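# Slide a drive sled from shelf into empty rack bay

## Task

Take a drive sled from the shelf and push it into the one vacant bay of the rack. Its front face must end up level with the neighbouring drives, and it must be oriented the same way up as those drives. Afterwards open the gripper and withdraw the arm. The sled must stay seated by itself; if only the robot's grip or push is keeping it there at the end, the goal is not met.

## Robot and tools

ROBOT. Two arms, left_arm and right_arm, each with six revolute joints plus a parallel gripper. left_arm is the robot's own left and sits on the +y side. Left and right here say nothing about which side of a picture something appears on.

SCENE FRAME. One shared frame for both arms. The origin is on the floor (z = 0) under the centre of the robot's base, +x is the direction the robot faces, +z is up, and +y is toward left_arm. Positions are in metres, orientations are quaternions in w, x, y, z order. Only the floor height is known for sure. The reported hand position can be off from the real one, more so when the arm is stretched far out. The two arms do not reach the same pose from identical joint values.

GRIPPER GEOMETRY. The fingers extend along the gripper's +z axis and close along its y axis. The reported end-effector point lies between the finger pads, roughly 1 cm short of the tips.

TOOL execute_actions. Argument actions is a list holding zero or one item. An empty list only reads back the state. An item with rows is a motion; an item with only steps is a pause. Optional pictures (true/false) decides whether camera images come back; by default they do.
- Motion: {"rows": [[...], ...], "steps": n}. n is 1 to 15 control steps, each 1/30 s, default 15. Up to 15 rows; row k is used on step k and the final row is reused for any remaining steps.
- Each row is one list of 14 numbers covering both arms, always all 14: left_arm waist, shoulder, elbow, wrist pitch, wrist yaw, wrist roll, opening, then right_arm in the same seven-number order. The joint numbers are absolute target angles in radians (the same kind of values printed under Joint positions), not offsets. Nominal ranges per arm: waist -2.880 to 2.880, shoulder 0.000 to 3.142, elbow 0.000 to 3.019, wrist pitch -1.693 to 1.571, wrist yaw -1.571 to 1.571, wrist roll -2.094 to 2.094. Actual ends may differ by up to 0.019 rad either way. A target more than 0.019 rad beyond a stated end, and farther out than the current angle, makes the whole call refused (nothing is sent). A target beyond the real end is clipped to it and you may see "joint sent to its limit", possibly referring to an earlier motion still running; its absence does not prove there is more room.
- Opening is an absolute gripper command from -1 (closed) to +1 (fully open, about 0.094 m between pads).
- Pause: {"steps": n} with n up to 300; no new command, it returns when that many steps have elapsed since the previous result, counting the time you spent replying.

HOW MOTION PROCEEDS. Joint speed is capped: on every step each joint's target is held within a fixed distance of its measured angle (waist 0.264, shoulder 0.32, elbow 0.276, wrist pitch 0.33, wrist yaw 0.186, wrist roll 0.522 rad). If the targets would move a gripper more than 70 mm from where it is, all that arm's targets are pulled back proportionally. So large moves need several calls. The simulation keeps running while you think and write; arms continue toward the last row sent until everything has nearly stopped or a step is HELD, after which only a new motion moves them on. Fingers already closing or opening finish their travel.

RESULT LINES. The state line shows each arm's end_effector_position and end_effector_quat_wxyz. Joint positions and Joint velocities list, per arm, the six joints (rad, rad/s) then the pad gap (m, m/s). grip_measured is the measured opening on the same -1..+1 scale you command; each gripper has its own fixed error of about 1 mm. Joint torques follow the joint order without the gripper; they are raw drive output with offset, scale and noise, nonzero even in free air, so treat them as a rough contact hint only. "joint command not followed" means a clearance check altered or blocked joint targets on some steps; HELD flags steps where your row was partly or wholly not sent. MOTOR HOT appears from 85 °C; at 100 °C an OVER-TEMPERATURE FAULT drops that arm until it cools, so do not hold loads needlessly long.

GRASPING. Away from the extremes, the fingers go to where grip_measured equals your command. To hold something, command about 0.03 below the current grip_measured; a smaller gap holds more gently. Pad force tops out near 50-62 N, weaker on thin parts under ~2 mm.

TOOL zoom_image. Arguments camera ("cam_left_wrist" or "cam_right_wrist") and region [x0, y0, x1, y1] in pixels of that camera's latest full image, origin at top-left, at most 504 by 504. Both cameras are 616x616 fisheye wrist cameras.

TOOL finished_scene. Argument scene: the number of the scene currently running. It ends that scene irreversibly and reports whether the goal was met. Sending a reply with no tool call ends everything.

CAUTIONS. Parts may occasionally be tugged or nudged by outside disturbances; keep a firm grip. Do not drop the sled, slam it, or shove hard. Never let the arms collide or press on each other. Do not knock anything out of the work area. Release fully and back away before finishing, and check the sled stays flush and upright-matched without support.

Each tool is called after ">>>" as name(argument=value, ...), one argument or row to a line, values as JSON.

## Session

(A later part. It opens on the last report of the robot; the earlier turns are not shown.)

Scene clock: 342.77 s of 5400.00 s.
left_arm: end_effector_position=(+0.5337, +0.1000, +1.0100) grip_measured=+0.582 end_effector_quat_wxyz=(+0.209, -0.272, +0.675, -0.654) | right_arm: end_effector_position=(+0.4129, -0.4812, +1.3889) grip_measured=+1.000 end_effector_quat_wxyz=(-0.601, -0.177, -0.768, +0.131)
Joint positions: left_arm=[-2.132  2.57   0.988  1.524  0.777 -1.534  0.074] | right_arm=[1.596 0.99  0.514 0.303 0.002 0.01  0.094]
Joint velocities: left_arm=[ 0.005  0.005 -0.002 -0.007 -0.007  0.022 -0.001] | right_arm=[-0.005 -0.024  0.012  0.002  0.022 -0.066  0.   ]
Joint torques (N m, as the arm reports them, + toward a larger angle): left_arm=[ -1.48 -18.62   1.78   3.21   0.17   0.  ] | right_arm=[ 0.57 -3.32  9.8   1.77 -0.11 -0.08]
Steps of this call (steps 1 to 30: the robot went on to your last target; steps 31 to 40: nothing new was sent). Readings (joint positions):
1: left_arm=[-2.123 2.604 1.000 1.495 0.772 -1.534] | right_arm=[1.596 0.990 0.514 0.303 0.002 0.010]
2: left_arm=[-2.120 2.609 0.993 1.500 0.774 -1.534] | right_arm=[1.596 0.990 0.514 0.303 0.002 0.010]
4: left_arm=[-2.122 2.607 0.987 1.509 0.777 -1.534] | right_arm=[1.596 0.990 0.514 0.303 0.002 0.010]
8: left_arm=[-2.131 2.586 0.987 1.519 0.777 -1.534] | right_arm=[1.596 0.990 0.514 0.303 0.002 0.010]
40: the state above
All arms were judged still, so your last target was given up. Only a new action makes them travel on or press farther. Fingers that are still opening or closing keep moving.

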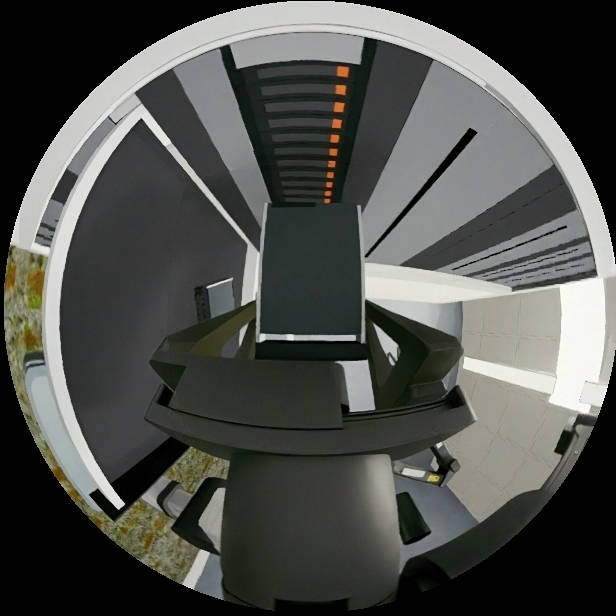

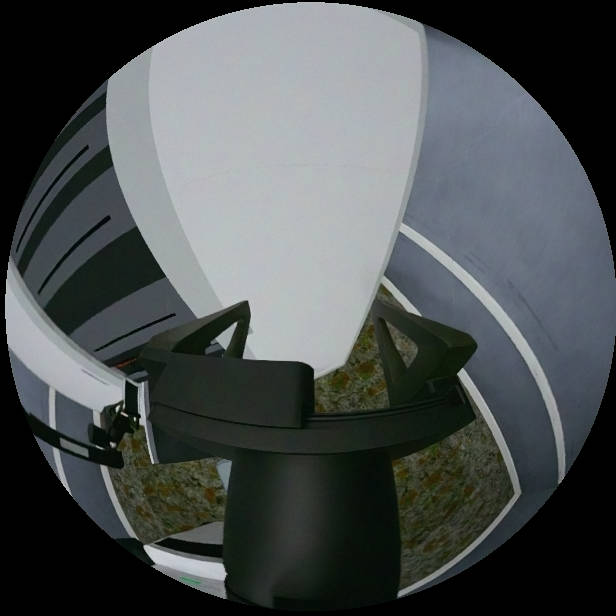

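>>> execute_actions(
  actions=[
    {"rows":[[-2.14,2.55,1.0,1.55,0.78,-1.54,0.54,2.2,1.75,0.5,1.0,0,0,-1]]},
  ],
  pictures=false,
)

>>> execute_actions(
  actions=[
    {"steps":50},
  ],
)

Scene clock: 354.63 s of 5400.00 s.
left_arm: end_effector_position=(+0.5337, +0.1000, +1.0100) grip_measured=+0.582 end_effector_quat_wxyz=(+0.209, -0.272, +0.675, -0.654) | right_arm: end_effector_position=(+0.5038, -0.2020, +1.1964) grip_measured=-0.987 end_effector_quat_wxyz=(-0.582, +0.046, -0.809, -0.065)
Joint positions: left_arm=[-2.132  2.57   0.988  1.524  0.777 -1.534  0.074] | right_arm=[ 2.19   1.73   0.513  0.956 -0.     0.01   0.001]
Joint velocities: left_arm=[-0.005  0.005 -0.002 -0.007  0.022 -0.007 -0.002] | right_arm=[ 0.777  1.167 -0.071  0.256 -0.066 -0.007 -0.001]
Joint torques (N m, as the arm reports them, + toward a larger angle): left_arm=[ -1.62 -18.46   1.71   3.21   0.16   0.01] | right_arm=[ -2.89 -13.31   3.49   2.75   0.07  -0.02]
Steps of this call (steps 1 to 90: nothing new was sent; then 8.37 s passed at rest; steps 91 to 105: all 15 steps of this action). Readings (joint positions):
91: left_arm=[-2.132 2.570 0.988 1.524 0.777 -1.534] | right_arm=[1.607 1.004 0.513 0.341 0.007 0.010]
92: left_arm=[-2.132 2.570 0.988 1.524 0.777 -1.534] | right_arm=[1.636 1.036 0.513 0.403 0.008 0.010]
94: left_arm=[-2.132 2.570 0.988 1.524 0.777 -1.534] | right_arm=[1.720 1.128 0.513 0.525 0.008 0.010]
98: left_arm=[-2.132 2.570 0.988 1.524 0.777 -1.534] | right_arm=[1.908 1.352 0.513 0.742 0.006 0.010]
105: the state above

Scene clock: 356.30 s of 5400.00 s.
left_arm: end_effector_position=(+0.5337, +0.1000, +1.0100) grip_measured=+0.582 end_effector_quat_wxyz=(+0.209, -0.272, +0.675, -0.654) | right_arm: end_effector_position=(+0.4971, -0.1942, +1.1902) grip_measured=-0.987 end_effector_quat_wxyz=(-0.582, +0.053, -0.809, -0.070)
Joint positions: left_arm=[-2.132  2.57   0.988  1.524  0.777 -1.534  0.074] | right_arm=[ 2.206  1.749  0.499  0.989 -0.002  0.009  0.001]
Joint velocities: left_arm=[-0.005 -0.015  0.012  0.002  0.022 -0.022  0.   ] | right_arm=[-0.005 -0.005 -0.012 -0.017  0.037 -0.007 -0.   ]
Joint torques (N m, as the arm reports them, + toward a larger angle): left_arm=[ -1.52 -18.36   1.76   3.2    0.17   0.  ] | right_arm=[ 0.45 -9.21  4.02  2.33  0.04 -0.06]
Steps of this call (steps 1 to 30: the robot went on to your last target; steps 31 to 50: nothing new was sent). Readings (joint positions):
1: left_arm=[-2.132 2.570 0.988 1.524 0.777 -1.534] | right_arm=[2.211 1.762 0.511 0.963 -0.002 0.009]
2: left_arm=[-2.132 2.570 0.988 1.524 0.777 -1.534] | right_arm=[2.222 1.781 0.507 0.965 -0.002 0.009]
4: left_arm=[-2.132 2.570 0.988 1.524 0.777 -1.534] | right_arm=[2.224 1.789 0.499 0.968 -0.002 0.009]
8: left_arm=[-2.132 2.570 0.988 1.524 0.777 -1.534] | right_arm=[2.209 1.763 0.499 0.983 -0.002 0.009]
50: the state above
All arms were judged still, so your last target was given up. Only a new action makes them travel on or press farther. Fingers that are still opening or closing keep moving.

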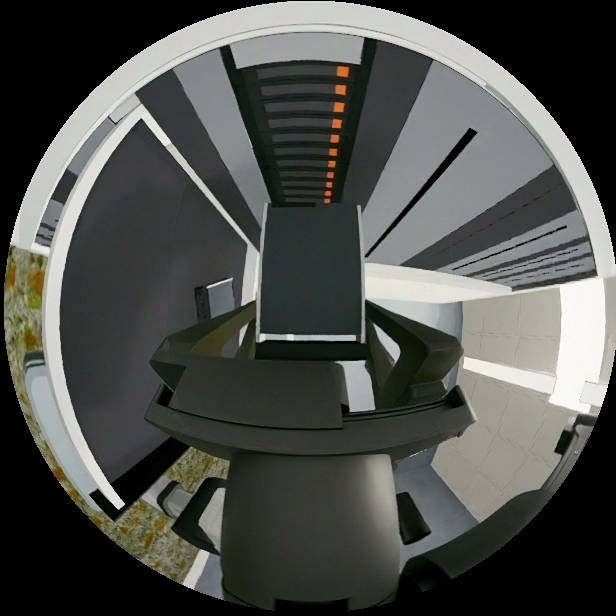

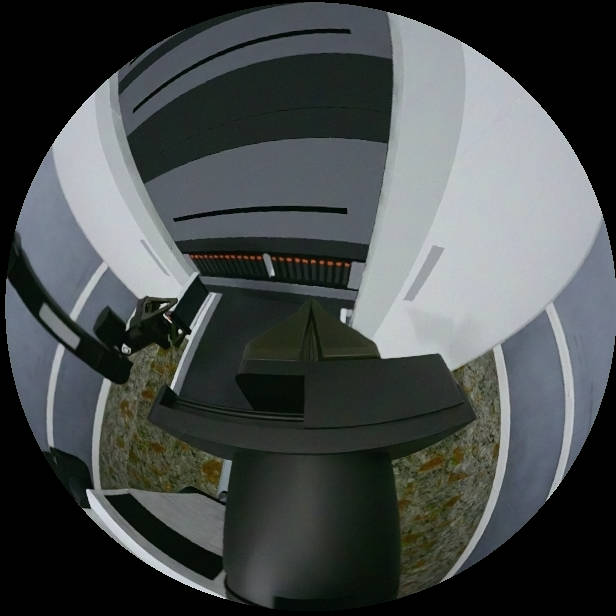

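>>> execute_actions(
  actions=[
    {"rows":[[-2.2,2.56,1.0,1.53,0.72,-1.54,0.54,2.2,1.75,0.5,1.0,0,0,-1],[-2.2,2.56,1.0,1.53,0.72,-1.54,0.54,2.2,1.75,0.5,1.0,0,0,-1],[-2.2,2.56,1.0,1.53,0.72,-1.54,0.54,2.2,1.75,0.5,1.0,0,0,-1],[-2.27,2.57,1.03,1.53,0.66,-1.54,0.54,2.2,1.75,0.5,1.0,0,0,-1],[-2.27,2.57,1.03,1.53,0.66,-1.54,0.54,2.2,1.75,0.5,1.0,0,0,-1],[-2.27,2.57,1.03,1.53,0.66,-1.54,0.54,2.2,1.75,0.5,1.0,0,0,-1],[-2.33,2.59,1.07,1.52,0.61,-1.54,0.54,2.2,1.75,0.5,1.0,0,0,-1],[-2.33,2.59,1.07,1.52,0.61,-1.54,0.54,2.2,1.75,0.5,1.0,0,0,-1],[-2.33,2.59,1.07,1.52,0.61,-1.54,0.54,2.2,1.75,0.5,1.0,0,0,-1],[-2.39,2.61,1.12,1.5,0.56,-1.54,0.54,2.1,1.75,0.5,1.0,0,0,-1]]},
  ],
  pictures=false,
)

>>> execute_actions(
  actions=[
    {"steps":30},
  ],
)

Scene clock: 372.33 s of 5400.00 s.
left_arm: end_effector_position=(+0.5305, -0.0448, +1.0177) grip_measured=+0.582 end_effector_quat_wxyz=(-0.208, +0.226, -0.670, +0.676) | right_arm: end_effector_position=(+0.5034, -0.2490, +1.1880) grip_measured=-0.987 end_effector_quat_wxyz=(-0.583, +0.012, -0.812, -0.035)
Joint positions: left_arm=[-2.416  2.606  1.112  1.507  0.566 -1.534  0.074] | right_arm=[ 2.099  1.749  0.499  0.989 -0.     0.008  0.001]
Joint velocities: left_arm=[-0.2    0.005 -0.002 -0.007 -0.051 -0.007  0.001] | right_arm=[-0.366 -0.005 -0.012  0.002 -0.007 -0.022 -0.001]
Joint torques (N m, as the arm reports them, + toward a larger angle): left_arm=[  2.27 -17.77   2.24   1.85  -0.31   0.  ] | right_arm=[ 2.95 -9.1   4.01  2.37 -0.11 -0.06]
Steps of this call (steps 1 to 90: nothing new was sent; then 12.53 s passed at rest; steps 91 to 105: all 15 steps of this action). Readings (joint positions):
91: left_arm=[-2.137 2.570 0.988 1.524 0.748 -1.534] | right_arm=[2.206 1.749 0.499 0.989 -0.002 0.009]
92: left_arm=[-2.144 2.570 0.988 1.524 0.729 -1.534] | right_arm=[2.206 1.749 0.499 0.989 -0.002 0.009]
94: left_arm=[-2.171 2.570 0.990 1.524 0.690 -1.534] | right_arm=[2.206 1.749 0.499 0.989 -0.002 0.009]
98: left_arm=[-2.266 2.580 1.027 1.524 0.620 -1.534] | right_arm=[2.206 1.749 0.499 0.989 -0.002 0.009]
105: the state above

Scene clock: 373.33 s of 5400.00 s.
left_arm: end_effector_position=(+0.5376, -0.0308, +1.0144) grip_measured=+0.582 end_effector_quat_wxyz=(+0.216, -0.237, +0.668, -0.671) | right_arm: end_effector_position=(+0.5037, -0.2530, +1.1879) grip_measured=-0.987 end_effector_quat_wxyz=(-0.583, +0.009, -0.812, -0.033)
Joint positions: left_arm=[-2.392  2.609  1.112  1.506  0.562 -1.534  0.074] | right_arm=[2.092 1.749 0.499 0.989 0.    0.008 0.001]
Joint velocities: left_arm=[-0.005 -0.005 -0.012 -0.007  0.007 -0.007  0.   ] | right_arm=[-0.024 -0.005  0.002  0.007  0.007 -0.007 -0.001]
Joint torques (N m, as the arm reports them, + toward a larger angle): left_arm=[ -0.91 -17.98   2.17   1.76  -0.1    0.  ] | right_arm=[ 1.58 -8.82  4.01  2.34 -0.08 -0.06]
Steps of this call (steps 1 to 30: the robot went on to your last target). Readings (joint positions):
1: left_arm=[-2.420 2.606 1.112 1.506 0.566 -1.534] | right_arm=[2.090 1.749 0.499 0.989 0.000 0.008]
2: left_arm=[-2.421 2.607 1.112 1.506 0.566 -1.534] | right_arm=[2.088 1.749 0.499 0.989 0.000 0.008]
4: left_arm=[-2.414 2.608 1.112 1.506 0.564 -1.534] | right_arm=[2.089 1.749 0.499 0.989 0.000 0.008]
8: left_arm=[-2.397 2.609 1.112 1.506 0.562 -1.534] | right_arm=[2.092 1.749 0.499 0.989 0.000 0.008]
30: the state above
All arms were judged still, so your last target was given up. Only a new action makes them travel on or press farther. Fingers that are still opening or closing keep moving.

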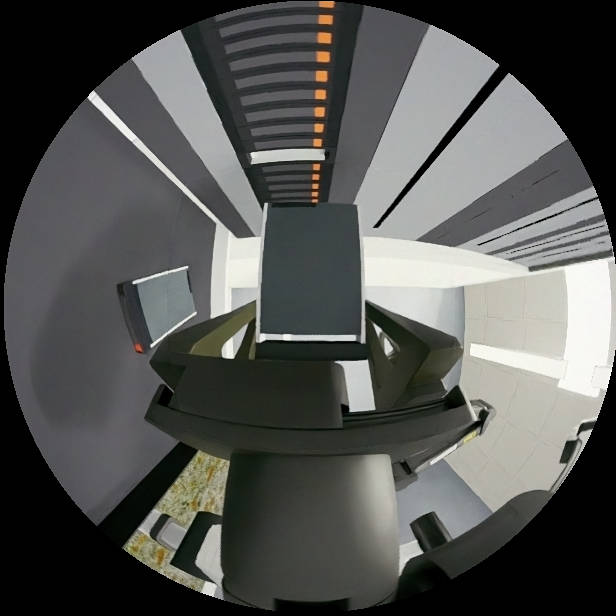

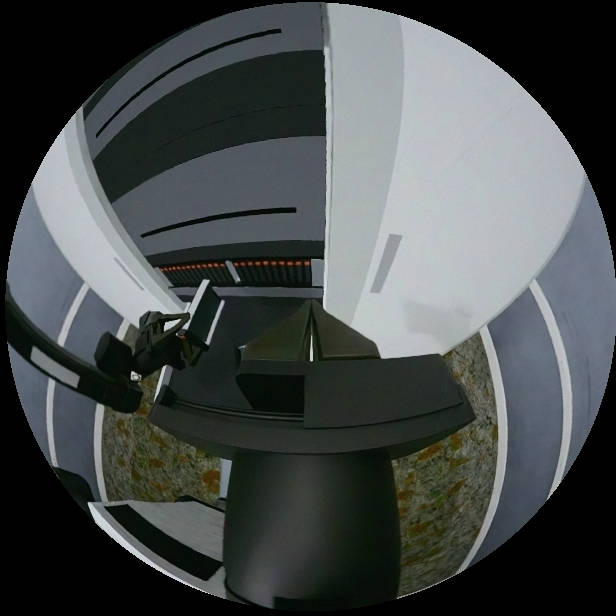

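>>> execute_actions(
  actions=[
    {"rows":[[-2.375,2.64,1.2,1.45,0.575,-1.54,0.54,2.1,1.75,0.5,1.0,0,0,-1],[-2.375,2.64,1.2,1.45,0.575,-1.54,0.54,2.1,1.75,0.5,1.0,0,0,-1],[-2.375,2.64,1.2,1.45,0.575,-1.54,0.54,2.1,1.75,0.5,1.0,0,0,-1],[-2.375,2.64,1.2,1.45,0.575,-1.54,0.54,2.1,1.75,0.5,1.0,0,0,-1],[-2.36,2.67,1.29,1.39,0.59,-1.54,0.54,2.1,1.75,0.5,1.0,0,0,-1],[-2.36,2.67,1.29,1.39,0.59,-1.54,0.54,2.1,1.75,0.5,1.0,0,0,-1],[-2.36,2.67,1.29,1.39,0.59,-1.54,0.54,2.1,1.75,0.5,1.0,0,0,-1],[-2.36,2.67,1.29,1.39,0.59,-1.54,0.54,2.1,1.75,0.5,1.0,0,0,-1],[-2.34,2.70,1.38,1.33,0.61,-1.54,0.54,2.1,1.75,0.5,1.0,0,0,-1]]},
  ],
  pictures=false,
)

>>> execute_actions(
  actions=[
    {"steps":25},
  ],
)

Scene clock: 391.97 s of 5400.00 s.
left_arm: end_effector_position=(+0.6092, -0.0289, +0.9793) grip_measured=+0.582 end_effector_quat_wxyz=(+0.213, -0.244, +0.672, -0.666) | right_arm: end_effector_position=(+0.5037, -0.2530, +1.1879) grip_measured=-0.987 end_effector_quat_wxyz=(-0.583, +0.009, -0.812, -0.033)
Joint positions: left_arm=[-2.342  2.705  1.359  1.338  0.606 -1.534  0.074] | right_arm=[2.092 1.749 0.499 0.989 0.    0.008 0.001]
Joint velocities: left_arm=[ 0.073 -0.005 -0.002  0.012 -0.007 -0.051 -0.   ] | right_arm=[-0.005 -0.005  0.007  0.007 -0.007 -0.037 -0.   ]
Joint torques (N m, as the arm reports them, + toward a larger angle): left_arm=[ -1.34 -20.94   4.03   1.71   0.22   0.  ] | right_arm=[ 1.93 -8.96  3.94  2.33 -0.07 -0.06]
Steps of this call (steps 1 to 90: nothing new was sent; then 15.13 s passed at rest; steps 91 to 105: all 15 steps of this action). Readings (joint positions):
91: left_arm=[-2.391 2.612 1.119 1.497 0.569 -1.534] | right_arm=[2.092 1.749 0.499 0.989 0.000 0.008]
92: left_arm=[-2.391 2.618 1.135 1.483 0.572 -1.534] | right_arm=[2.092 1.749 0.499 0.989 0.000 0.008]
94: left_arm=[-2.389 2.633 1.169 1.465 0.572 -1.534] | right_arm=[2.092 1.749 0.499 0.989 0.000 0.008]
98: left_arm=[-2.376 2.671 1.260 1.405 0.586 -1.534] | right_arm=[2.092 1.749 0.499 0.989 0.000 0.008]
105: the state above

Scene clock: 392.80 s of 5400.00 s.
left_arm: end_effector_position=(+0.6098, -0.0271, +0.9787) grip_measured=+0.582 end_effector_quat_wxyz=(+0.213, -0.245, +0.672, -0.666) | right_arm: end_effector_position=(+0.5037, -0.2530, +1.1879) grip_measured=-0.987 end_effector_quat_wxyz=(-0.583, +0.009, -0.812, -0.033)
Joint positions: left_arm=[-2.339  2.706  1.359  1.336  0.607 -1.534  0.074] | right_arm=[2.092 1.749 0.499 0.989 0.    0.008 0.001]
Joint velocities: left_arm=[ 0.005  0.015 -0.007 -0.002  0.037 -0.022  0.002] | right_arm=[-0.005 -0.005  0.007 -0.012 -0.11   0.007  0.001]
Joint torques (N m, as the arm reports them, + toward a larger angle): left_arm=[ -1.41 -20.74   4.     1.75   0.16   0.  ] | right_arm=[ 1.7  -8.88  4.02  2.36 -0.08 -0.07]
Steps of this call (steps 1 to 15: the robot went on to your last target; steps 16 to 25: nothing new was sent). Readings (joint positions):
1: left_arm=[-2.340 2.705 1.359 1.338 0.606 -1.534] | right_arm=[2.092 1.749 0.499 0.989 0.000 0.008]
2: left_arm=[-2.339 2.706 1.359 1.337 0.606 -1.534] | right_arm=[2.092 1.749 0.499 0.989 0.000 0.008]
4: left_arm=[-2.339 2.706 1.359 1.336 0.606 -1.534] | right_arm=[2.092 1.749 0.499 0.989 0.000 0.008]
8: left_arm=[-2.339 2.706 1.359 1.336 0.607 -1.534] | right_arm=[2.092 1.749 0.499 0.989 0.000 0.008]
25: the state above
All arms were judged still, so your last target was given up. Only a new action makes them travel on or press farther. Fingers that are still opening or closing keep moving.

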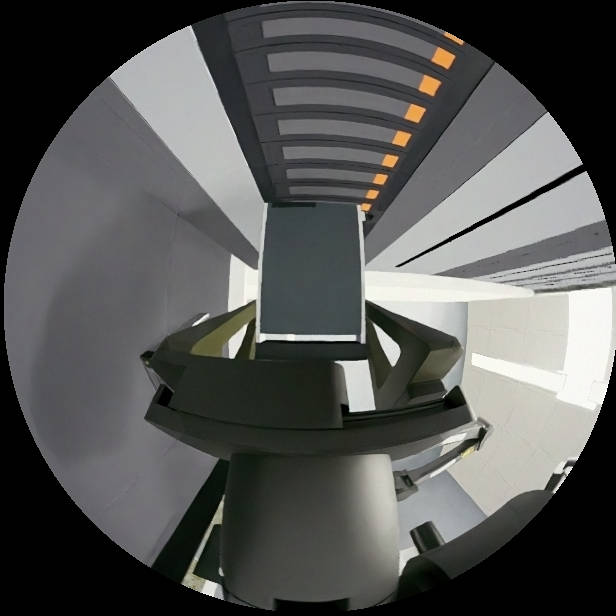

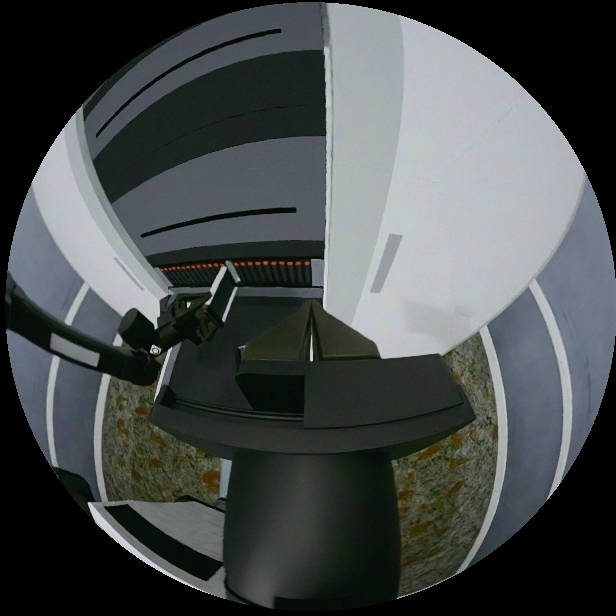

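>>> execute_actions(
  actions=[
    {"rows":[[-2.339,2.68,1.36,1.32,0.607,-1.54,0.54,2.25,1.9,0.62,0.9,0,0,-1]]},
  ],
  pictures=false,
)

>>> execute_actions(
  actions=[
    {"steps":30},
  ],
)

>>> zoom_image(
  camera="cam_right_wrist",
  region=[140,200,340,340],
)

Scene clock: 403.07 s of 5400.00 s.
left_arm: end_effector_position=(+0.6097, -0.0271, +0.9765) grip_measured=+0.582 end_effector_quat_wxyz=(+0.210, -0.247, +0.674, -0.664) | right_arm: end_effector_position=(+0.5161, -0.1596, +1.1296) grip_measured=-0.987 end_effector_quat_wxyz=(-0.527, +0.079, -0.842, -0.081)
Joint positions: left_arm=[-2.339  2.706  1.359  1.326  0.607 -1.534  0.074] | right_arm=[ 2.258  1.906  0.613  0.902 -0.002  0.008  0.001]
Joint velocities: left_arm=[ 0.005 -0.015 -0.017 -0.027 -0.007  0.066 -0.002] | right_arm=[-0.063  0.005  0.017  0.012  0.051 -0.007 -0.   ]
Joint torques (N m, as the arm reports them, + toward a larger angle): left_arm=[ -1.22 -22.85   2.86   1.74   0.02   0.  ] | right_arm=[  0.79 -11.18   4.01   1.67  -0.01  -0.07]
Steps of this call (steps 1 to 90: nothing new was sent; then 6.77 s passed at rest; steps 91 to 105: all 15 steps of this action). Readings (joint positions):
91: left_arm=[-2.339 2.706 1.359 1.334 0.607 -1.534] | right_arm=[2.101 1.756 0.506 0.977 0.004 0.008]
92: left_arm=[-2.339 2.706 1.359 1.331 0.607 -1.534] | right_arm=[2.120 1.774 0.523 0.960 0.005 0.008]
94: left_arm=[-2.339 2.706 1.359 1.328 0.607 -1.534] | right_arm=[2.181 1.831 0.570 0.931 0.005 0.008]
98: left_arm=[-2.339 2.706 1.359 1.326 0.607 -1.534] | right_arm=[2.269 1.907 0.613 0.907 -0.002 0.008]
105: the state above

Scene clock: 404.07 s of 5400.00 s.
left_arm: end_effector_position=(+0.6097, -0.0271, +0.9765) grip_measured=+0.582 end_effector_quat_wxyz=(+0.210, -0.247, +0.674, -0.664) | right_arm: end_effector_position=(+0.5164, -0.1606, +1.1297) grip_measured=-0.987 end_effector_quat_wxyz=(-0.527, +0.078, -0.842, -0.080)
Joint positions: left_arm=[-2.339  2.706  1.359  1.326  0.607 -1.534  0.074] | right_arm=[ 2.256  1.906  0.613  0.902 -0.002  0.008  0.001]
Joint velocities: left_arm=[-0.005 -0.005  0.007 -0.002  0.022 -0.051 -0.002] | right_arm=[-0.005 -0.005 -0.017  0.007 -0.066 -0.037  0.001]
Joint torques (N m, as the arm reports them, + toward a larger angle): left_arm=[ -1.09 -22.51   2.74   1.76   0.02   0.  ] | right_arm=[  0.55 -11.21   4.01   1.71   0.    -0.06]
Steps of this call (steps 1 to 15: the robot went on to your last target; steps 16 to 30: nothing new was sent). Readings (joint positions):
1: left_arm=[-2.339 2.706 1.359 1.326 0.607 -1.534] | right_arm=[2.257 1.906 0.613 0.902 -0.002 0.008]
2: left_arm=[-2.339 2.706 1.359 1.326 0.607 -1.534] | right_arm=[2.256 1.906 0.613 0.902 -0.002 0.008]
4: left_arm=[-2.339 2.706 1.359 1.326 0.607 -1.534] | right_arm=[2.256 1.906 0.613 0.902 -0.002 0.008]
8: left_arm=[-2.339 2.706 1.359 1.326 0.607 -1.534] | right_arm=[2.256 1.906 0.613 0.902 -0.002 0.008]
30: the state above
All arms were judged still, so your last target was given up. Only a new action makes them travel on or press farther. Fingers that are still opening or closing keep moving.

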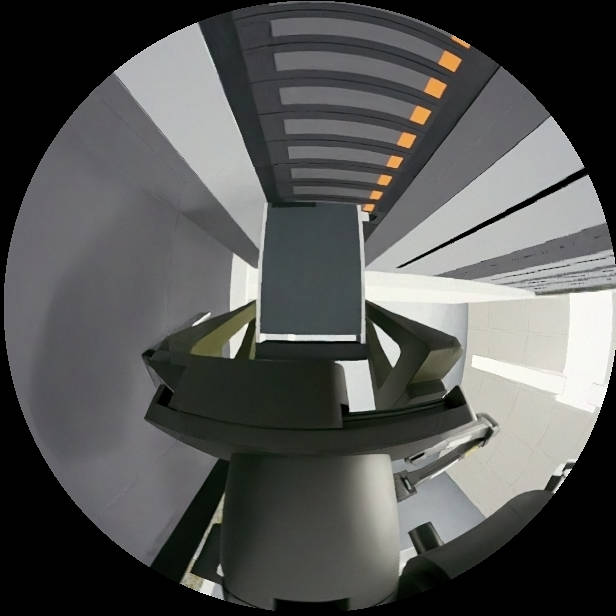

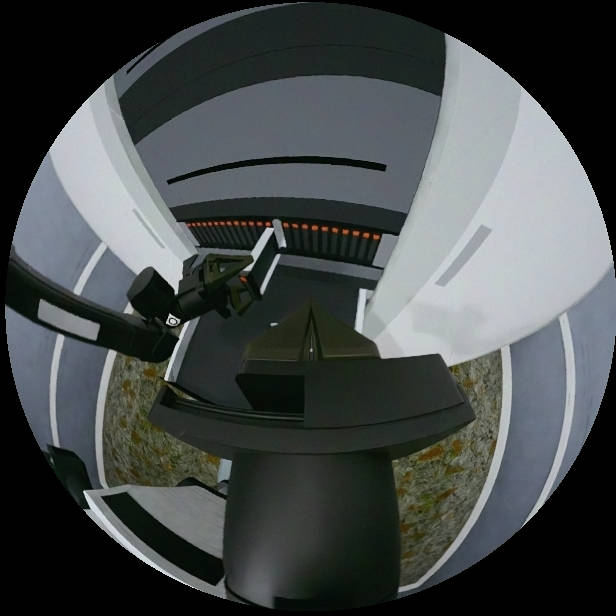

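Region (140, 200, 340, 340) of cam_right_wrist's 616x616 image, scaled by 2.520, with more detail than that image has; it fills the top 353 rows of this view, and the rest is white.

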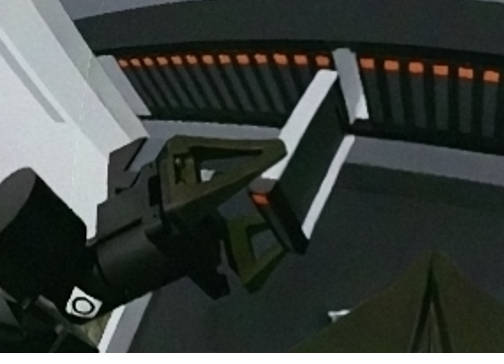

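>>> execute_actions(
  actions=[
    {"rows":[[-2.339,2.645,1.36,1.30,0.607,-1.54,0.54,2.25,1.9,0.62,0.9,0,0,-1]]},
  ],
)

>>> zoom_image(
  camera="cam_right_wrist",
  region=[200,200,340,310],
)

Scene clock: 410.63 s of 5400.00 s.
left_arm: end_effector_position=(+0.6116, -0.0280, +0.9810) grip_measured=+0.582 end_effector_quat_wxyz=(+0.206, -0.249, +0.676, -0.662) | right_arm: end_effector_position=(+0.5164, -0.1606, +1.1297) grip_measured=-0.987 end_effector_quat_wxyz=(-0.527, +0.078, -0.842, -0.080)
Joint positions: left_arm=[-2.339  2.689  1.354  1.305  0.611 -1.534  0.074] | right_arm=[ 2.256  1.906  0.613  0.902 -0.002  0.008  0.001]
Joint velocities: left_arm=[-0.015  0.005  0.022  0.012  0.037  0.022  0.001] | right_arm=[-0.024 -0.005  0.007  0.002  0.007  0.007 -0.   ]
Joint torques (N m, as the arm reports them, + toward a larger angle): left_arm=[ -1.06 -24.1    3.17   1.84  -0.14   0.01] | right_arm=[  0.59 -11.38   4.09   1.69   0.01  -0.05]
Steps of this call (steps 1 to 90: nothing new was sent; then 3.07 s passed at rest; steps 91 to 105: all 15 steps of this action). Readings (joint positions):
91: left_arm=[-2.339 2.704 1.359 1.322 0.607 -1.534] | right_arm=[2.256 1.906 0.613 0.902 -0.002 0.008]
92: left_arm=[-2.339 2.701 1.358 1.315 0.607 -1.534] | right_arm=[2.256 1.906 0.613 0.902 -0.002 0.008]
94: left_arm=[-2.339 2.695 1.357 1.308 0.609 -1.534] | right_arm=[2.256 1.906 0.613 0.902 -0.002 0.008]
98: left_arm=[-2.339 2.689 1.354 1.305 0.611 -1.534] | right_arm=[2.256 1.906 0.613 0.902 -0.002 0.008]
105: the state above

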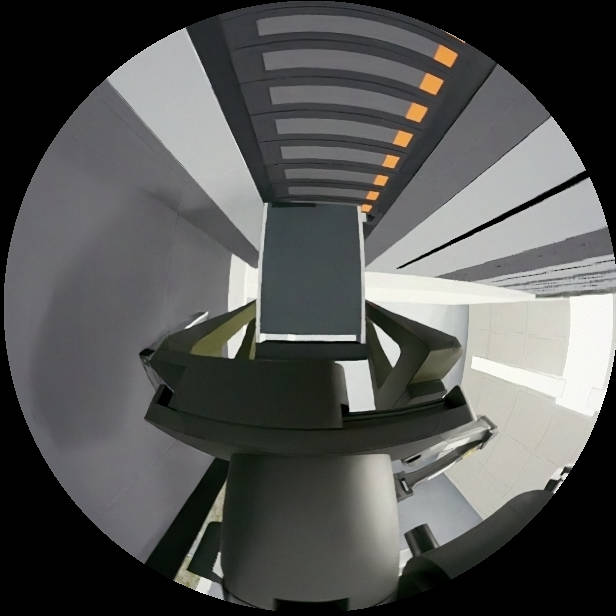

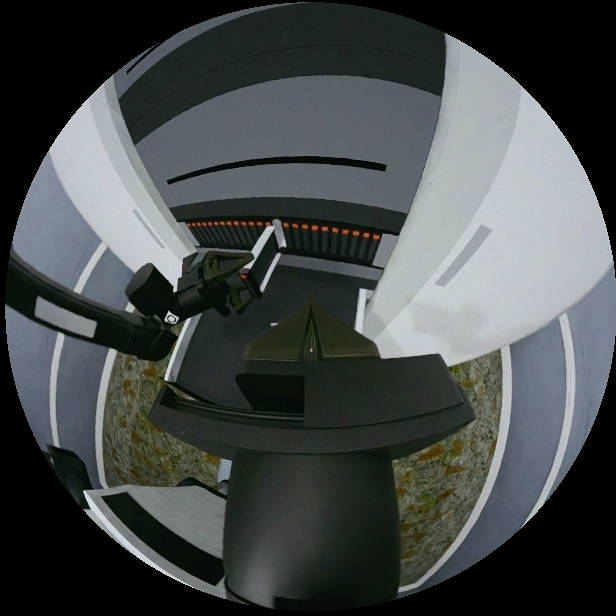

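Region (200, 200, 340, 310) of cam_right_wrist's 616x616 image, scaled by 3.600, with more detail than that image has; it fills the top 396 rows of this view, and the rest is white.

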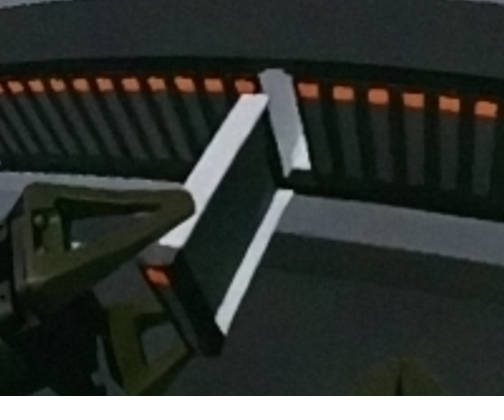

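>>> execute_actions(
  actions=[
    {"rows":[[-2.35,2.68,1.28,1.37,0.6,-1.54,0.54,2.25,1.9,0.62,0.9,0,0,-1],[-2.35,2.68,1.28,1.37,0.6,-1.54,0.54,2.25,1.9,0.62,0.9,0,0,-1],[-2.35,2.68,1.28,1.37,0.6,-1.54,0.54,2.25,1.9,0.62,0.9,0,0,-1],[-2.35,2.68,1.28,1.37,0.6,-1.54,0.54,2.25,1.9,0.62,0.9,0,0,-1],[-2.35,2.68,1.28,1.37,0.6,-1.54,0.54,2.25,1.9,0.62,0.9,0,0,-1],[-2.35,2.6,1.27,1.31,0.6,-1.54,0.54,2.25,1.9,0.62,0.9,0,0,-1]]},
  ],
)

Scene clock: 422.87 s of 5400.00 s.
left_arm: end_effector_position=(+0.5950, -0.0214, +0.9965) grip_measured=+0.582 end_effector_quat_wxyz=(+0.201, -0.258, +0.680, -0.656) | right_arm: end_effector_position=(+0.5164, -0.1606, +1.1297) grip_measured=-0.987 end_effector_quat_wxyz=(-0.527, +0.078, -0.842, -0.080)
Joint positions: left_arm=[-2.34   2.628  1.26   1.314  0.603 -1.534  0.074] | right_arm=[ 2.256  1.906  0.613  0.902 -0.002  0.008  0.001]
Joint velocities: left_arm=[-0.015 -0.171  0.002 -0.017 -0.022  0.037 -0.001] | right_arm=[-0.024 -0.015  0.017  0.017  0.066  0.022 -0.   ]
Joint torques (N m, as the arm reports them, + toward a larger angle): left_arm=[ -2.21 -21.43   3.18   1.89  -0.06   0.  ] | right_arm=[  0.63 -11.34   4.11   1.69   0.    -0.06]
Steps of this call (steps 1 to 15: the robot went on to your last target; steps 16 to 90: nothing new was sent; then 8.73 s passed at rest; steps 91 to 105: all 15 steps of this action). Readings (joint positions):
91: left_arm=[-2.340 2.689 1.343 1.311 0.606 -1.534] | right_arm=[2.256 1.906 0.613 0.902 -0.002 0.008]
92: left_arm=[-2.340 2.685 1.326 1.325 0.603 -1.534] | right_arm=[2.256 1.906 0.613 0.902 -0.002 0.008]
94: left_arm=[-2.340 2.684 1.294 1.339 0.603 -1.534] | right_arm=[2.256 1.906 0.613 0.902 -0.002 0.008]
98: left_arm=[-2.340 2.678 1.262 1.318 0.603 -1.534] | right_arm=[2.256 1.906 0.613 0.902 -0.002 0.008]
105: the state above

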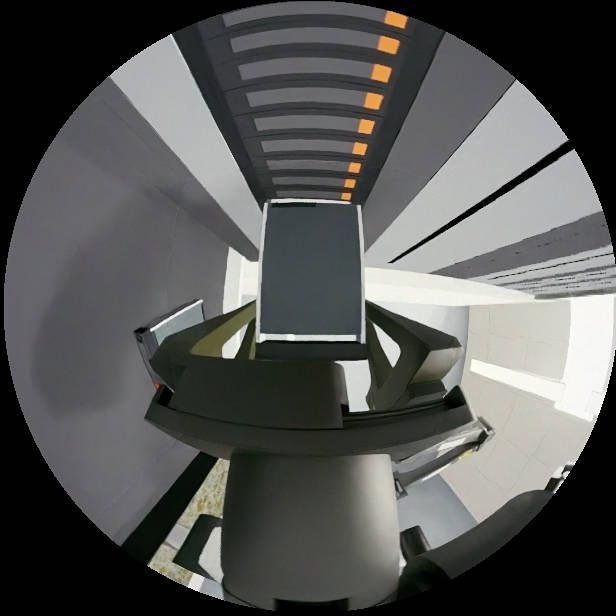

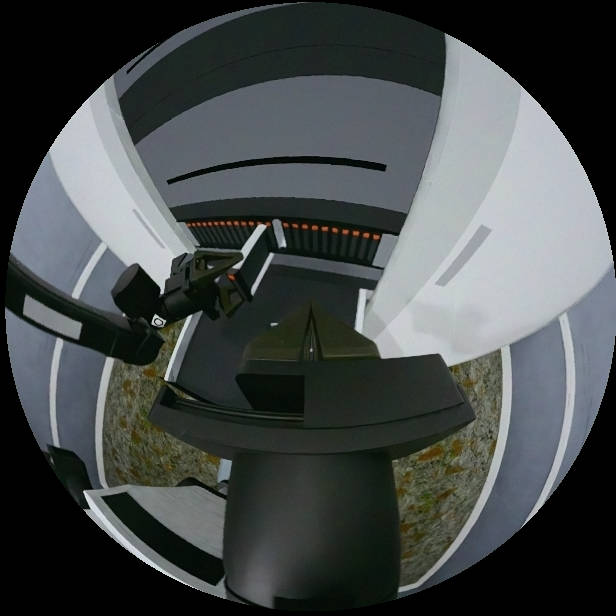

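>>> execute_actions(
  actions=[
    {"rows":[[-2.378,2.6,1.27,1.31,0.575,-1.54,0.54,2.25,1.9,0.62,0.9,0,0,-1]]},
  ],
)

>>> zoom_image(
  camera="cam_right_wrist",
  region=[200,200,340,310],
)

Scene clock: 435.80 s of 5400.00 s.
left_arm: end_effector_position=(+0.5906, -0.0417, +1.0049) grip_measured=+0.582 end_effector_quat_wxyz=(+0.201, -0.251, +0.680, -0.659) | right_arm: end_effector_position=(+0.5164, -0.1606, +1.1297) grip_measured=-0.987 end_effector_quat_wxyz=(-0.527, +0.078, -0.842, -0.080)
Joint positions: left_arm=[-2.376  2.617  1.26   1.314  0.577 -1.534  0.074] | right_arm=[ 2.256  1.906  0.613  0.902 -0.002  0.008  0.001]
Joint velocities: left_arm=[-0.015 -0.005 -0.022  0.007 -0.007  0.051  0.001] | right_arm=[-0.015 -0.005 -0.002 -0.002  0.022 -0.007  0.   ]
Joint torques (N m, as the arm reports them, + toward a larger angle): left_arm=[ -1.73 -21.17   3.27   1.92  -0.11   0.  ] | right_arm=[  0.59 -11.34   4.09   1.67   0.    -0.06]
Steps of this call (steps 1 to 30: the robot went on to your last target; steps 31 to 90: nothing new was sent; then 9.43 s passed at rest; steps 91 to 105: all 15 steps of this action). Readings (joint positions):
91: left_arm=[-2.342 2.617 1.260 1.314 0.589 -1.534] | right_arm=[2.256 1.906 0.613 0.902 -0.002 0.008]
92: left_arm=[-2.345 2.617 1.260 1.314 0.581 -1.534] | right_arm=[2.256 1.906 0.613 0.902 -0.002 0.008]
94: left_arm=[-2.353 2.617 1.260 1.314 0.577 -1.534] | right_arm=[2.256 1.906 0.613 0.902 -0.002 0.008]
98: left_arm=[-2.370 2.617 1.260 1.314 0.577 -1.534] | right_arm=[2.256 1.906 0.613 0.902 -0.002 0.008]
105: the state above

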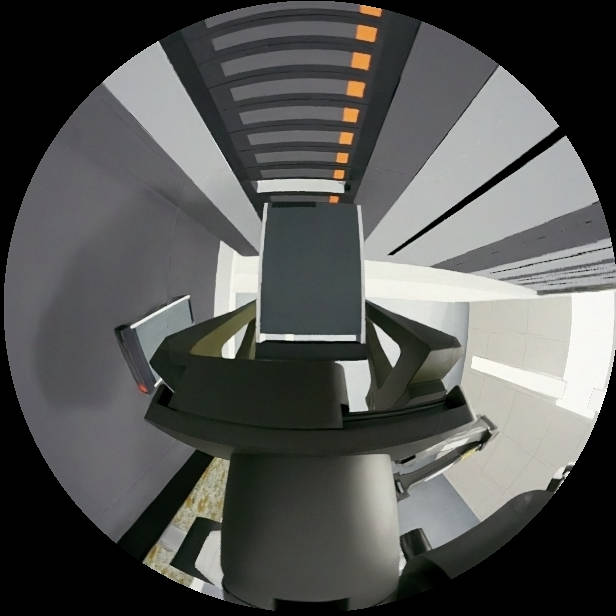

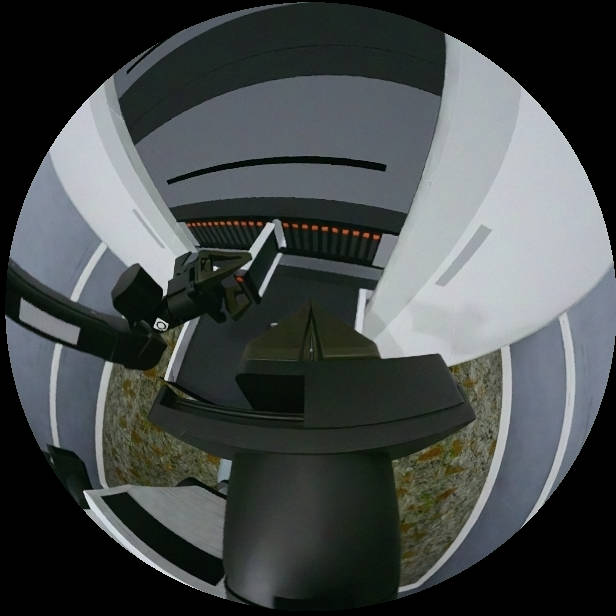

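Region (200, 200, 340, 310) of cam_right_wrist's 616x616 image, scaled by 3.600, with more detail than that image has; it fills the top 396 rows of this view, and the rest is white.

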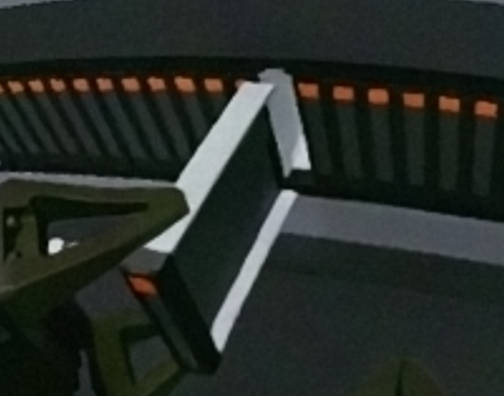

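>>> execute_actions(
  actions=[
    {"rows":[[-2.365,2.6,1.31,1.28,0.585,-1.54,0.54,2.25,1.9,0.62,0.9,0,0,-1],[-2.365,2.6,1.31,1.28,0.585,-1.54,0.54,2.25,1.9,0.62,0.9,0,0,-1],[-2.365,2.6,1.31,1.28,0.585,-1.54,0.54,2.25,1.9,0.62,0.9,0,0,-1],[-2.35,2.625,1.34,1.26,0.6,-1.54,0.54,2.25,1.9,0.62,0.9,0,0,-1]]},
  ],
)

Scene clock: 442.43 s of 5400.00 s.
left_arm: end_effector_position=(+0.6108, -0.0369, +1.0042) grip_measured=+0.582 end_effector_quat_wxyz=(+0.200, -0.251, +0.680, -0.660) | right_arm: end_effector_position=(+0.5164, -0.1606, +1.1297) grip_measured=-0.987 end_effector_quat_wxyz=(-0.527, +0.078, -0.842, -0.080)
Joint positions: left_arm=[-2.356  2.625  1.313  1.268  0.599 -1.534  0.074] | right_arm=[ 2.256  1.906  0.613  0.902 -0.002  0.008  0.001]
Joint velocities: left_arm=[-0.005  0.005  0.002  0.007  0.022  0.037 -0.001] | right_arm=[-0.005 -0.015 -0.002 -0.002 -0.022  0.022  0.   ]
Joint torques (N m, as the arm reports them, + toward a larger angle): left_arm=[ -0.11 -19.92   4.65   1.74   0.05   0.  ] | right_arm=[  0.73 -11.2    4.04   1.68   0.01  -0.04]
Steps of this call (steps 1 to 15: the robot went on to your last target; steps 16 to 90: nothing new was sent; then 3.13 s passed at rest; steps 91 to 105: all 15 steps of this action). Readings (joint positions):
91: left_arm=[-2.376 2.617 1.262 1.309 0.580 -1.534] | right_arm=[2.256 1.906 0.613 0.902 -0.002 0.008]
92: left_arm=[-2.376 2.617 1.266 1.300 0.581 -1.534] | right_arm=[2.256 1.906 0.613 0.902 -0.002 0.008]
94: left_arm=[-2.374 2.617 1.276 1.286 0.590 -1.534] | right_arm=[2.256 1.906 0.613 0.902 -0.002 0.008]
98: left_arm=[-2.365 2.624 1.310 1.268 0.596 -1.534] | right_arm=[2.256 1.906 0.613 0.902 -0.002 0.008]
105: the state above

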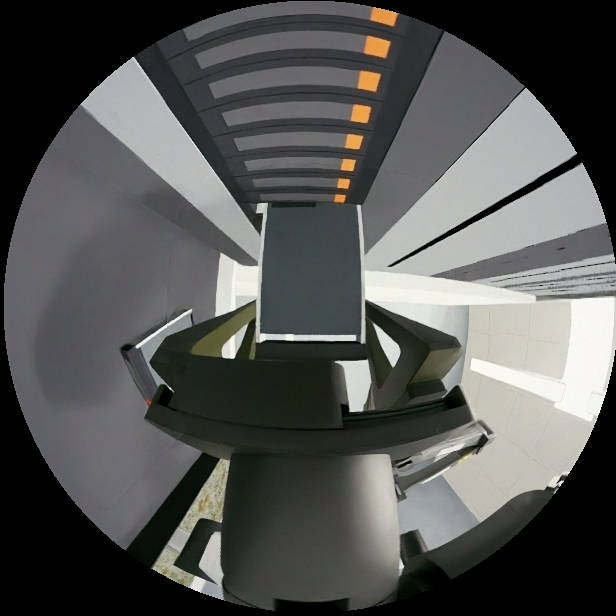

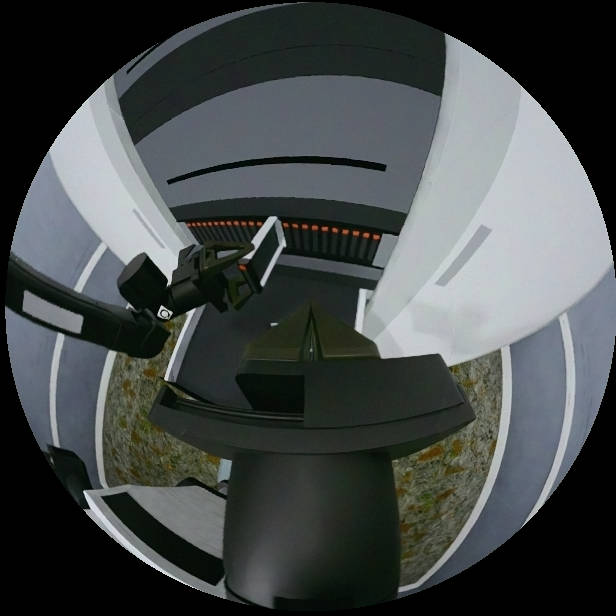

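>>> execute_actions(
  actions=[
    {"rows":[[-2.35,2.655,1.34,1.28,0.6,-1.54,0.54,2.25,1.9,0.62,0.9,0,0,-1]]},
  ],
)

>>> zoom_image(
  camera="cam_right_wrist",
  region=[200,200,340,310],
)

Scene clock: 447.13 s of 5400.00 s.
left_arm: end_effector_position=(+0.6001, -0.0347, +0.9790) grip_measured=+0.582 end_effector_quat_wxyz=(+0.189, -0.261, +0.687, -0.651) | right_arm: end_effector_position=(+0.5164, -0.1606, +1.1297) grip_measured=-0.987 end_effector_quat_wxyz=(-0.527, +0.078, -0.842, -0.080)
Joint positions: left_arm=[-2.356  2.665  1.315  1.268  0.599 -1.534  0.074] | right_arm=[ 2.256  1.906  0.613  0.902 -0.002  0.008  0.001]
Joint velocities: left_arm=[-0.015 -0.015 -0.017 -0.002 -0.051  0.051 -0.001] | right_arm=[-0.015  0.005 -0.002 -0.007 -0.066 -0.022 -0.   ]
Joint torques (N m, as the arm reports them, + toward a larger angle): left_arm=[ -0.74 -20.77   4.32   2.64   0.08   0.  ] | right_arm=[  0.52 -11.22   4.11   1.67   0.    -0.07]
Steps of this call (steps 1 to 15: the robot went on to your last target; steps 16 to 90: nothing new was sent; then 1.20 s passed at rest; steps 91 to 105: all 15 steps of this action). Readings (joint positions):
91: left_arm=[-2.356 2.627 1.313 1.268 0.599 -1.534] | right_arm=[2.256 1.906 0.613 0.902 -0.002 0.008]
92: left_arm=[-2.356 2.630 1.315 1.268 0.599 -1.534] | right_arm=[2.256 1.906 0.613 0.902 -0.002 0.008]
94: left_arm=[-2.356 2.638 1.315 1.268 0.599 -1.534] | right_arm=[2.256 1.906 0.613 0.902 -0.002 0.008]
98: left_arm=[-2.356 2.657 1.315 1.268 0.599 -1.534] | right_arm=[2.256 1.906 0.613 0.902 -0.002 0.008]
105: the state above

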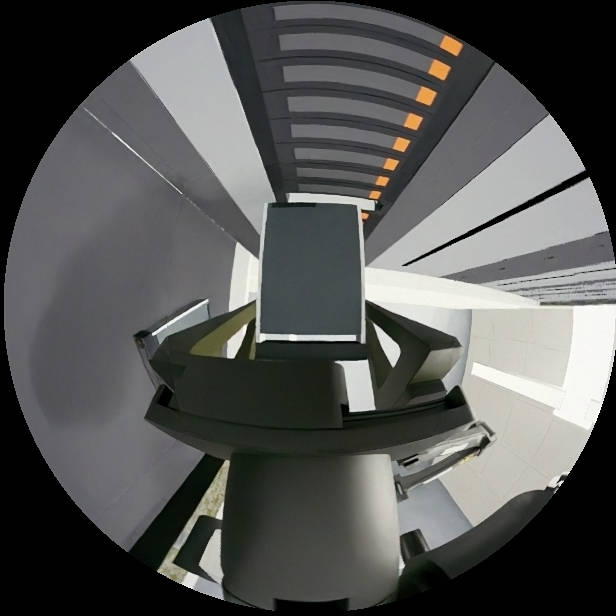

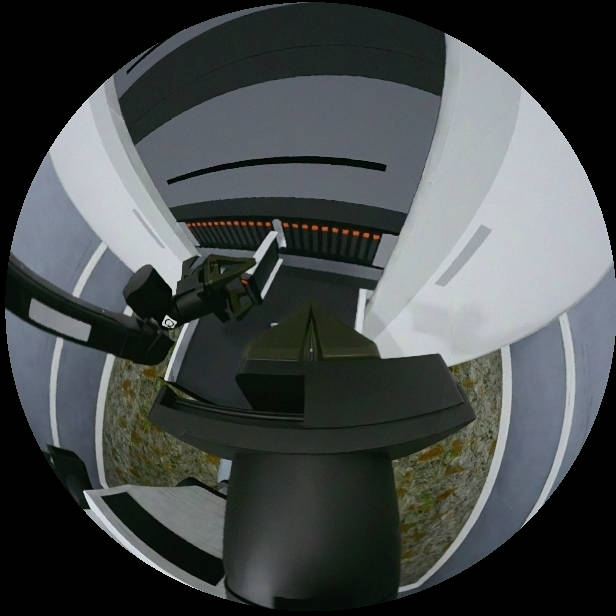

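Region (200, 200, 340, 310) of cam_right_wrist's 616x616 image, scaled by 3.600, with more detail than that image has; it fills the top 396 rows of this view, and the rest is white.

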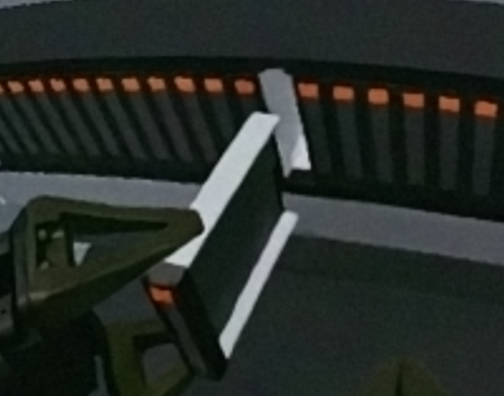

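>>> execute_actions(
  actions=[
    {"rows":[[-2.35,2.618,1.345,1.268,0.6,-1.54,0.54,2.25,1.9,0.62,0.9,0,0,-1]]},
  ],
  pictures=false,
)

>>> execute_actions(
  actions=[
    {"steps":15},
  ],
)

Scene clock: 452.83 s of 5400.00 s.
left_arm: end_effector_position=(+0.6044, -0.0356, +0.9882) grip_measured=+0.582 end_effector_quat_wxyz=(+0.193, -0.257, +0.684, -0.654) | right_arm: end_effector_position=(+0.5164, -0.1606, +1.1297) grip_measured=-0.987 end_effector_quat_wxyz=(-0.527, +0.078, -0.842, -0.080)
Joint positions: left_arm=[-2.356  2.651  1.315  1.268  0.599 -1.534  0.074] | right_arm=[ 2.256  1.906  0.613  0.902 -0.002  0.008  0.001]
Joint velocities: left_arm=[-0.015 -0.015 -0.007 -0.012  0.081 -0.007 -0.   ] | right_arm=[-0.005 -0.005  0.002 -0.017 -0.051  0.007  0.   ]
Joint torques (N m, as the arm reports them, + toward a larger angle): left_arm=[ -0.73 -23.     4.59   2.1    0.07   0.01] | right_arm=[  0.66 -11.14   4.07   1.65   0.01  -0.06]
Steps of this call (steps 1 to 15: the robot went on to your last target; steps 16 to 90: nothing new was sent; then 2.20 s passed at rest; steps 91 to 105: all 15 steps of this action). Readings (joint positions):
91: left_arm=[-2.356 2.664 1.315 1.268 0.599 -1.534] | right_arm=[2.256 1.906 0.613 0.902 -0.002 0.008]
92: left_arm=[-2.356 2.664 1.315 1.268 0.599 -1.534] | right_arm=[2.256 1.906 0.613 0.902 -0.002 0.008]
94: left_arm=[-2.356 2.661 1.315 1.268 0.599 -1.534] | right_arm=[2.256 1.906 0.613 0.902 -0.002 0.008]
98: left_arm=[-2.356 2.654 1.315 1.268 0.599 -1.534] | right_arm=[2.256 1.906 0.613 0.902 -0.002 0.008]
105: the state above

Scene clock: 453.33 s of 5400.00 s.
left_arm: end_effector_position=(+0.6044, -0.0356, +0.9882) grip_measured=+0.582 end_effector_quat_wxyz=(+0.193, -0.257, +0.684, -0.654) | right_arm: end_effector_position=(+0.5164, -0.1606, +1.1297) grip_measured=-0.987 end_effector_quat_wxyz=(-0.527, +0.078, -0.842, -0.080)
Joint positions: left_arm=[-2.356  2.651  1.315  1.268  0.599 -1.534  0.074] | right_arm=[ 2.256  1.906  0.613  0.902 -0.002  0.008  0.001]
Joint velocities: left_arm=[-0.005 -0.015 -0.017 -0.007  0.007 -0.051 -0.   ] | right_arm=[-0.005 -0.005 -0.012 -0.017 -0.037  0.051 -0.001]
Joint torques (N m, as the arm reports them, + toward a larger angle): left_arm=[ -0.7  -22.89   4.6    2.09   0.07   0.  ] | right_arm=[  0.63 -11.3    4.06   1.69  -0.01  -0.07]
Steps of this call (steps 1 to 15: the robot went on to your last target). Readings (joint positions):
1: left_arm=[-2.356 2.651 1.315 1.268 0.599 -1.534] | right_arm=[2.256 1.906 0.613 0.902 -0.002 0.008]
2: left_arm=[-2.356 2.651 1.315 1.268 0.599 -1.534] | right_arm=[2.256 1.906 0.613 0.902 -0.002 0.008]
4: left_arm=[-2.356 2.651 1.315 1.268 0.599 -1.534] | right_arm=[2.256 1.906 0.613 0.902 -0.002 0.008]
8: left_arm=[-2.356 2.651 1.315 1.268 0.599 -1.534] | right_arm=[2.256 1.906 0.613 0.902 -0.002 0.008]
15: the state above
All arms were judged still, so your last target was given up. Only a new action makes them travel on or press farther. Fingers that are still opening or closing keep moving.

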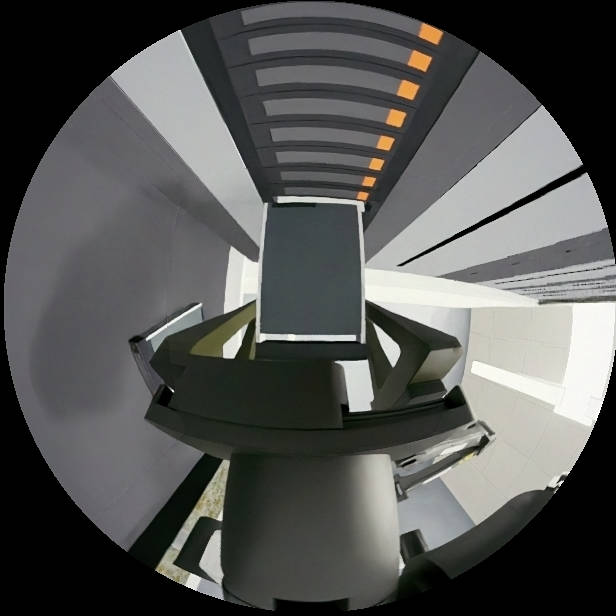

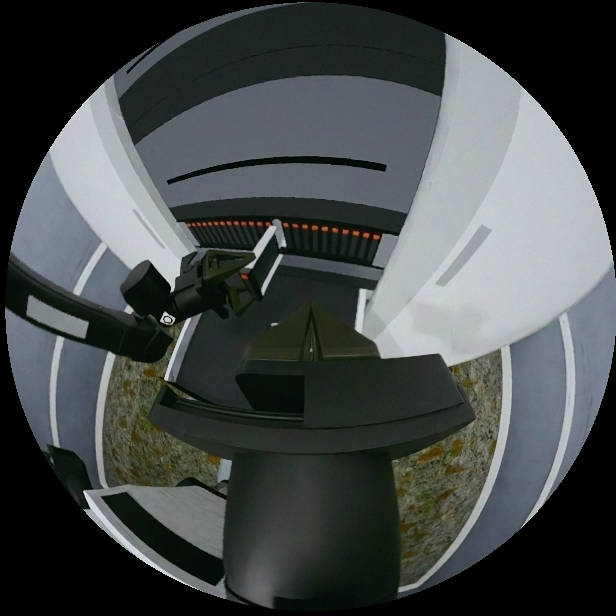

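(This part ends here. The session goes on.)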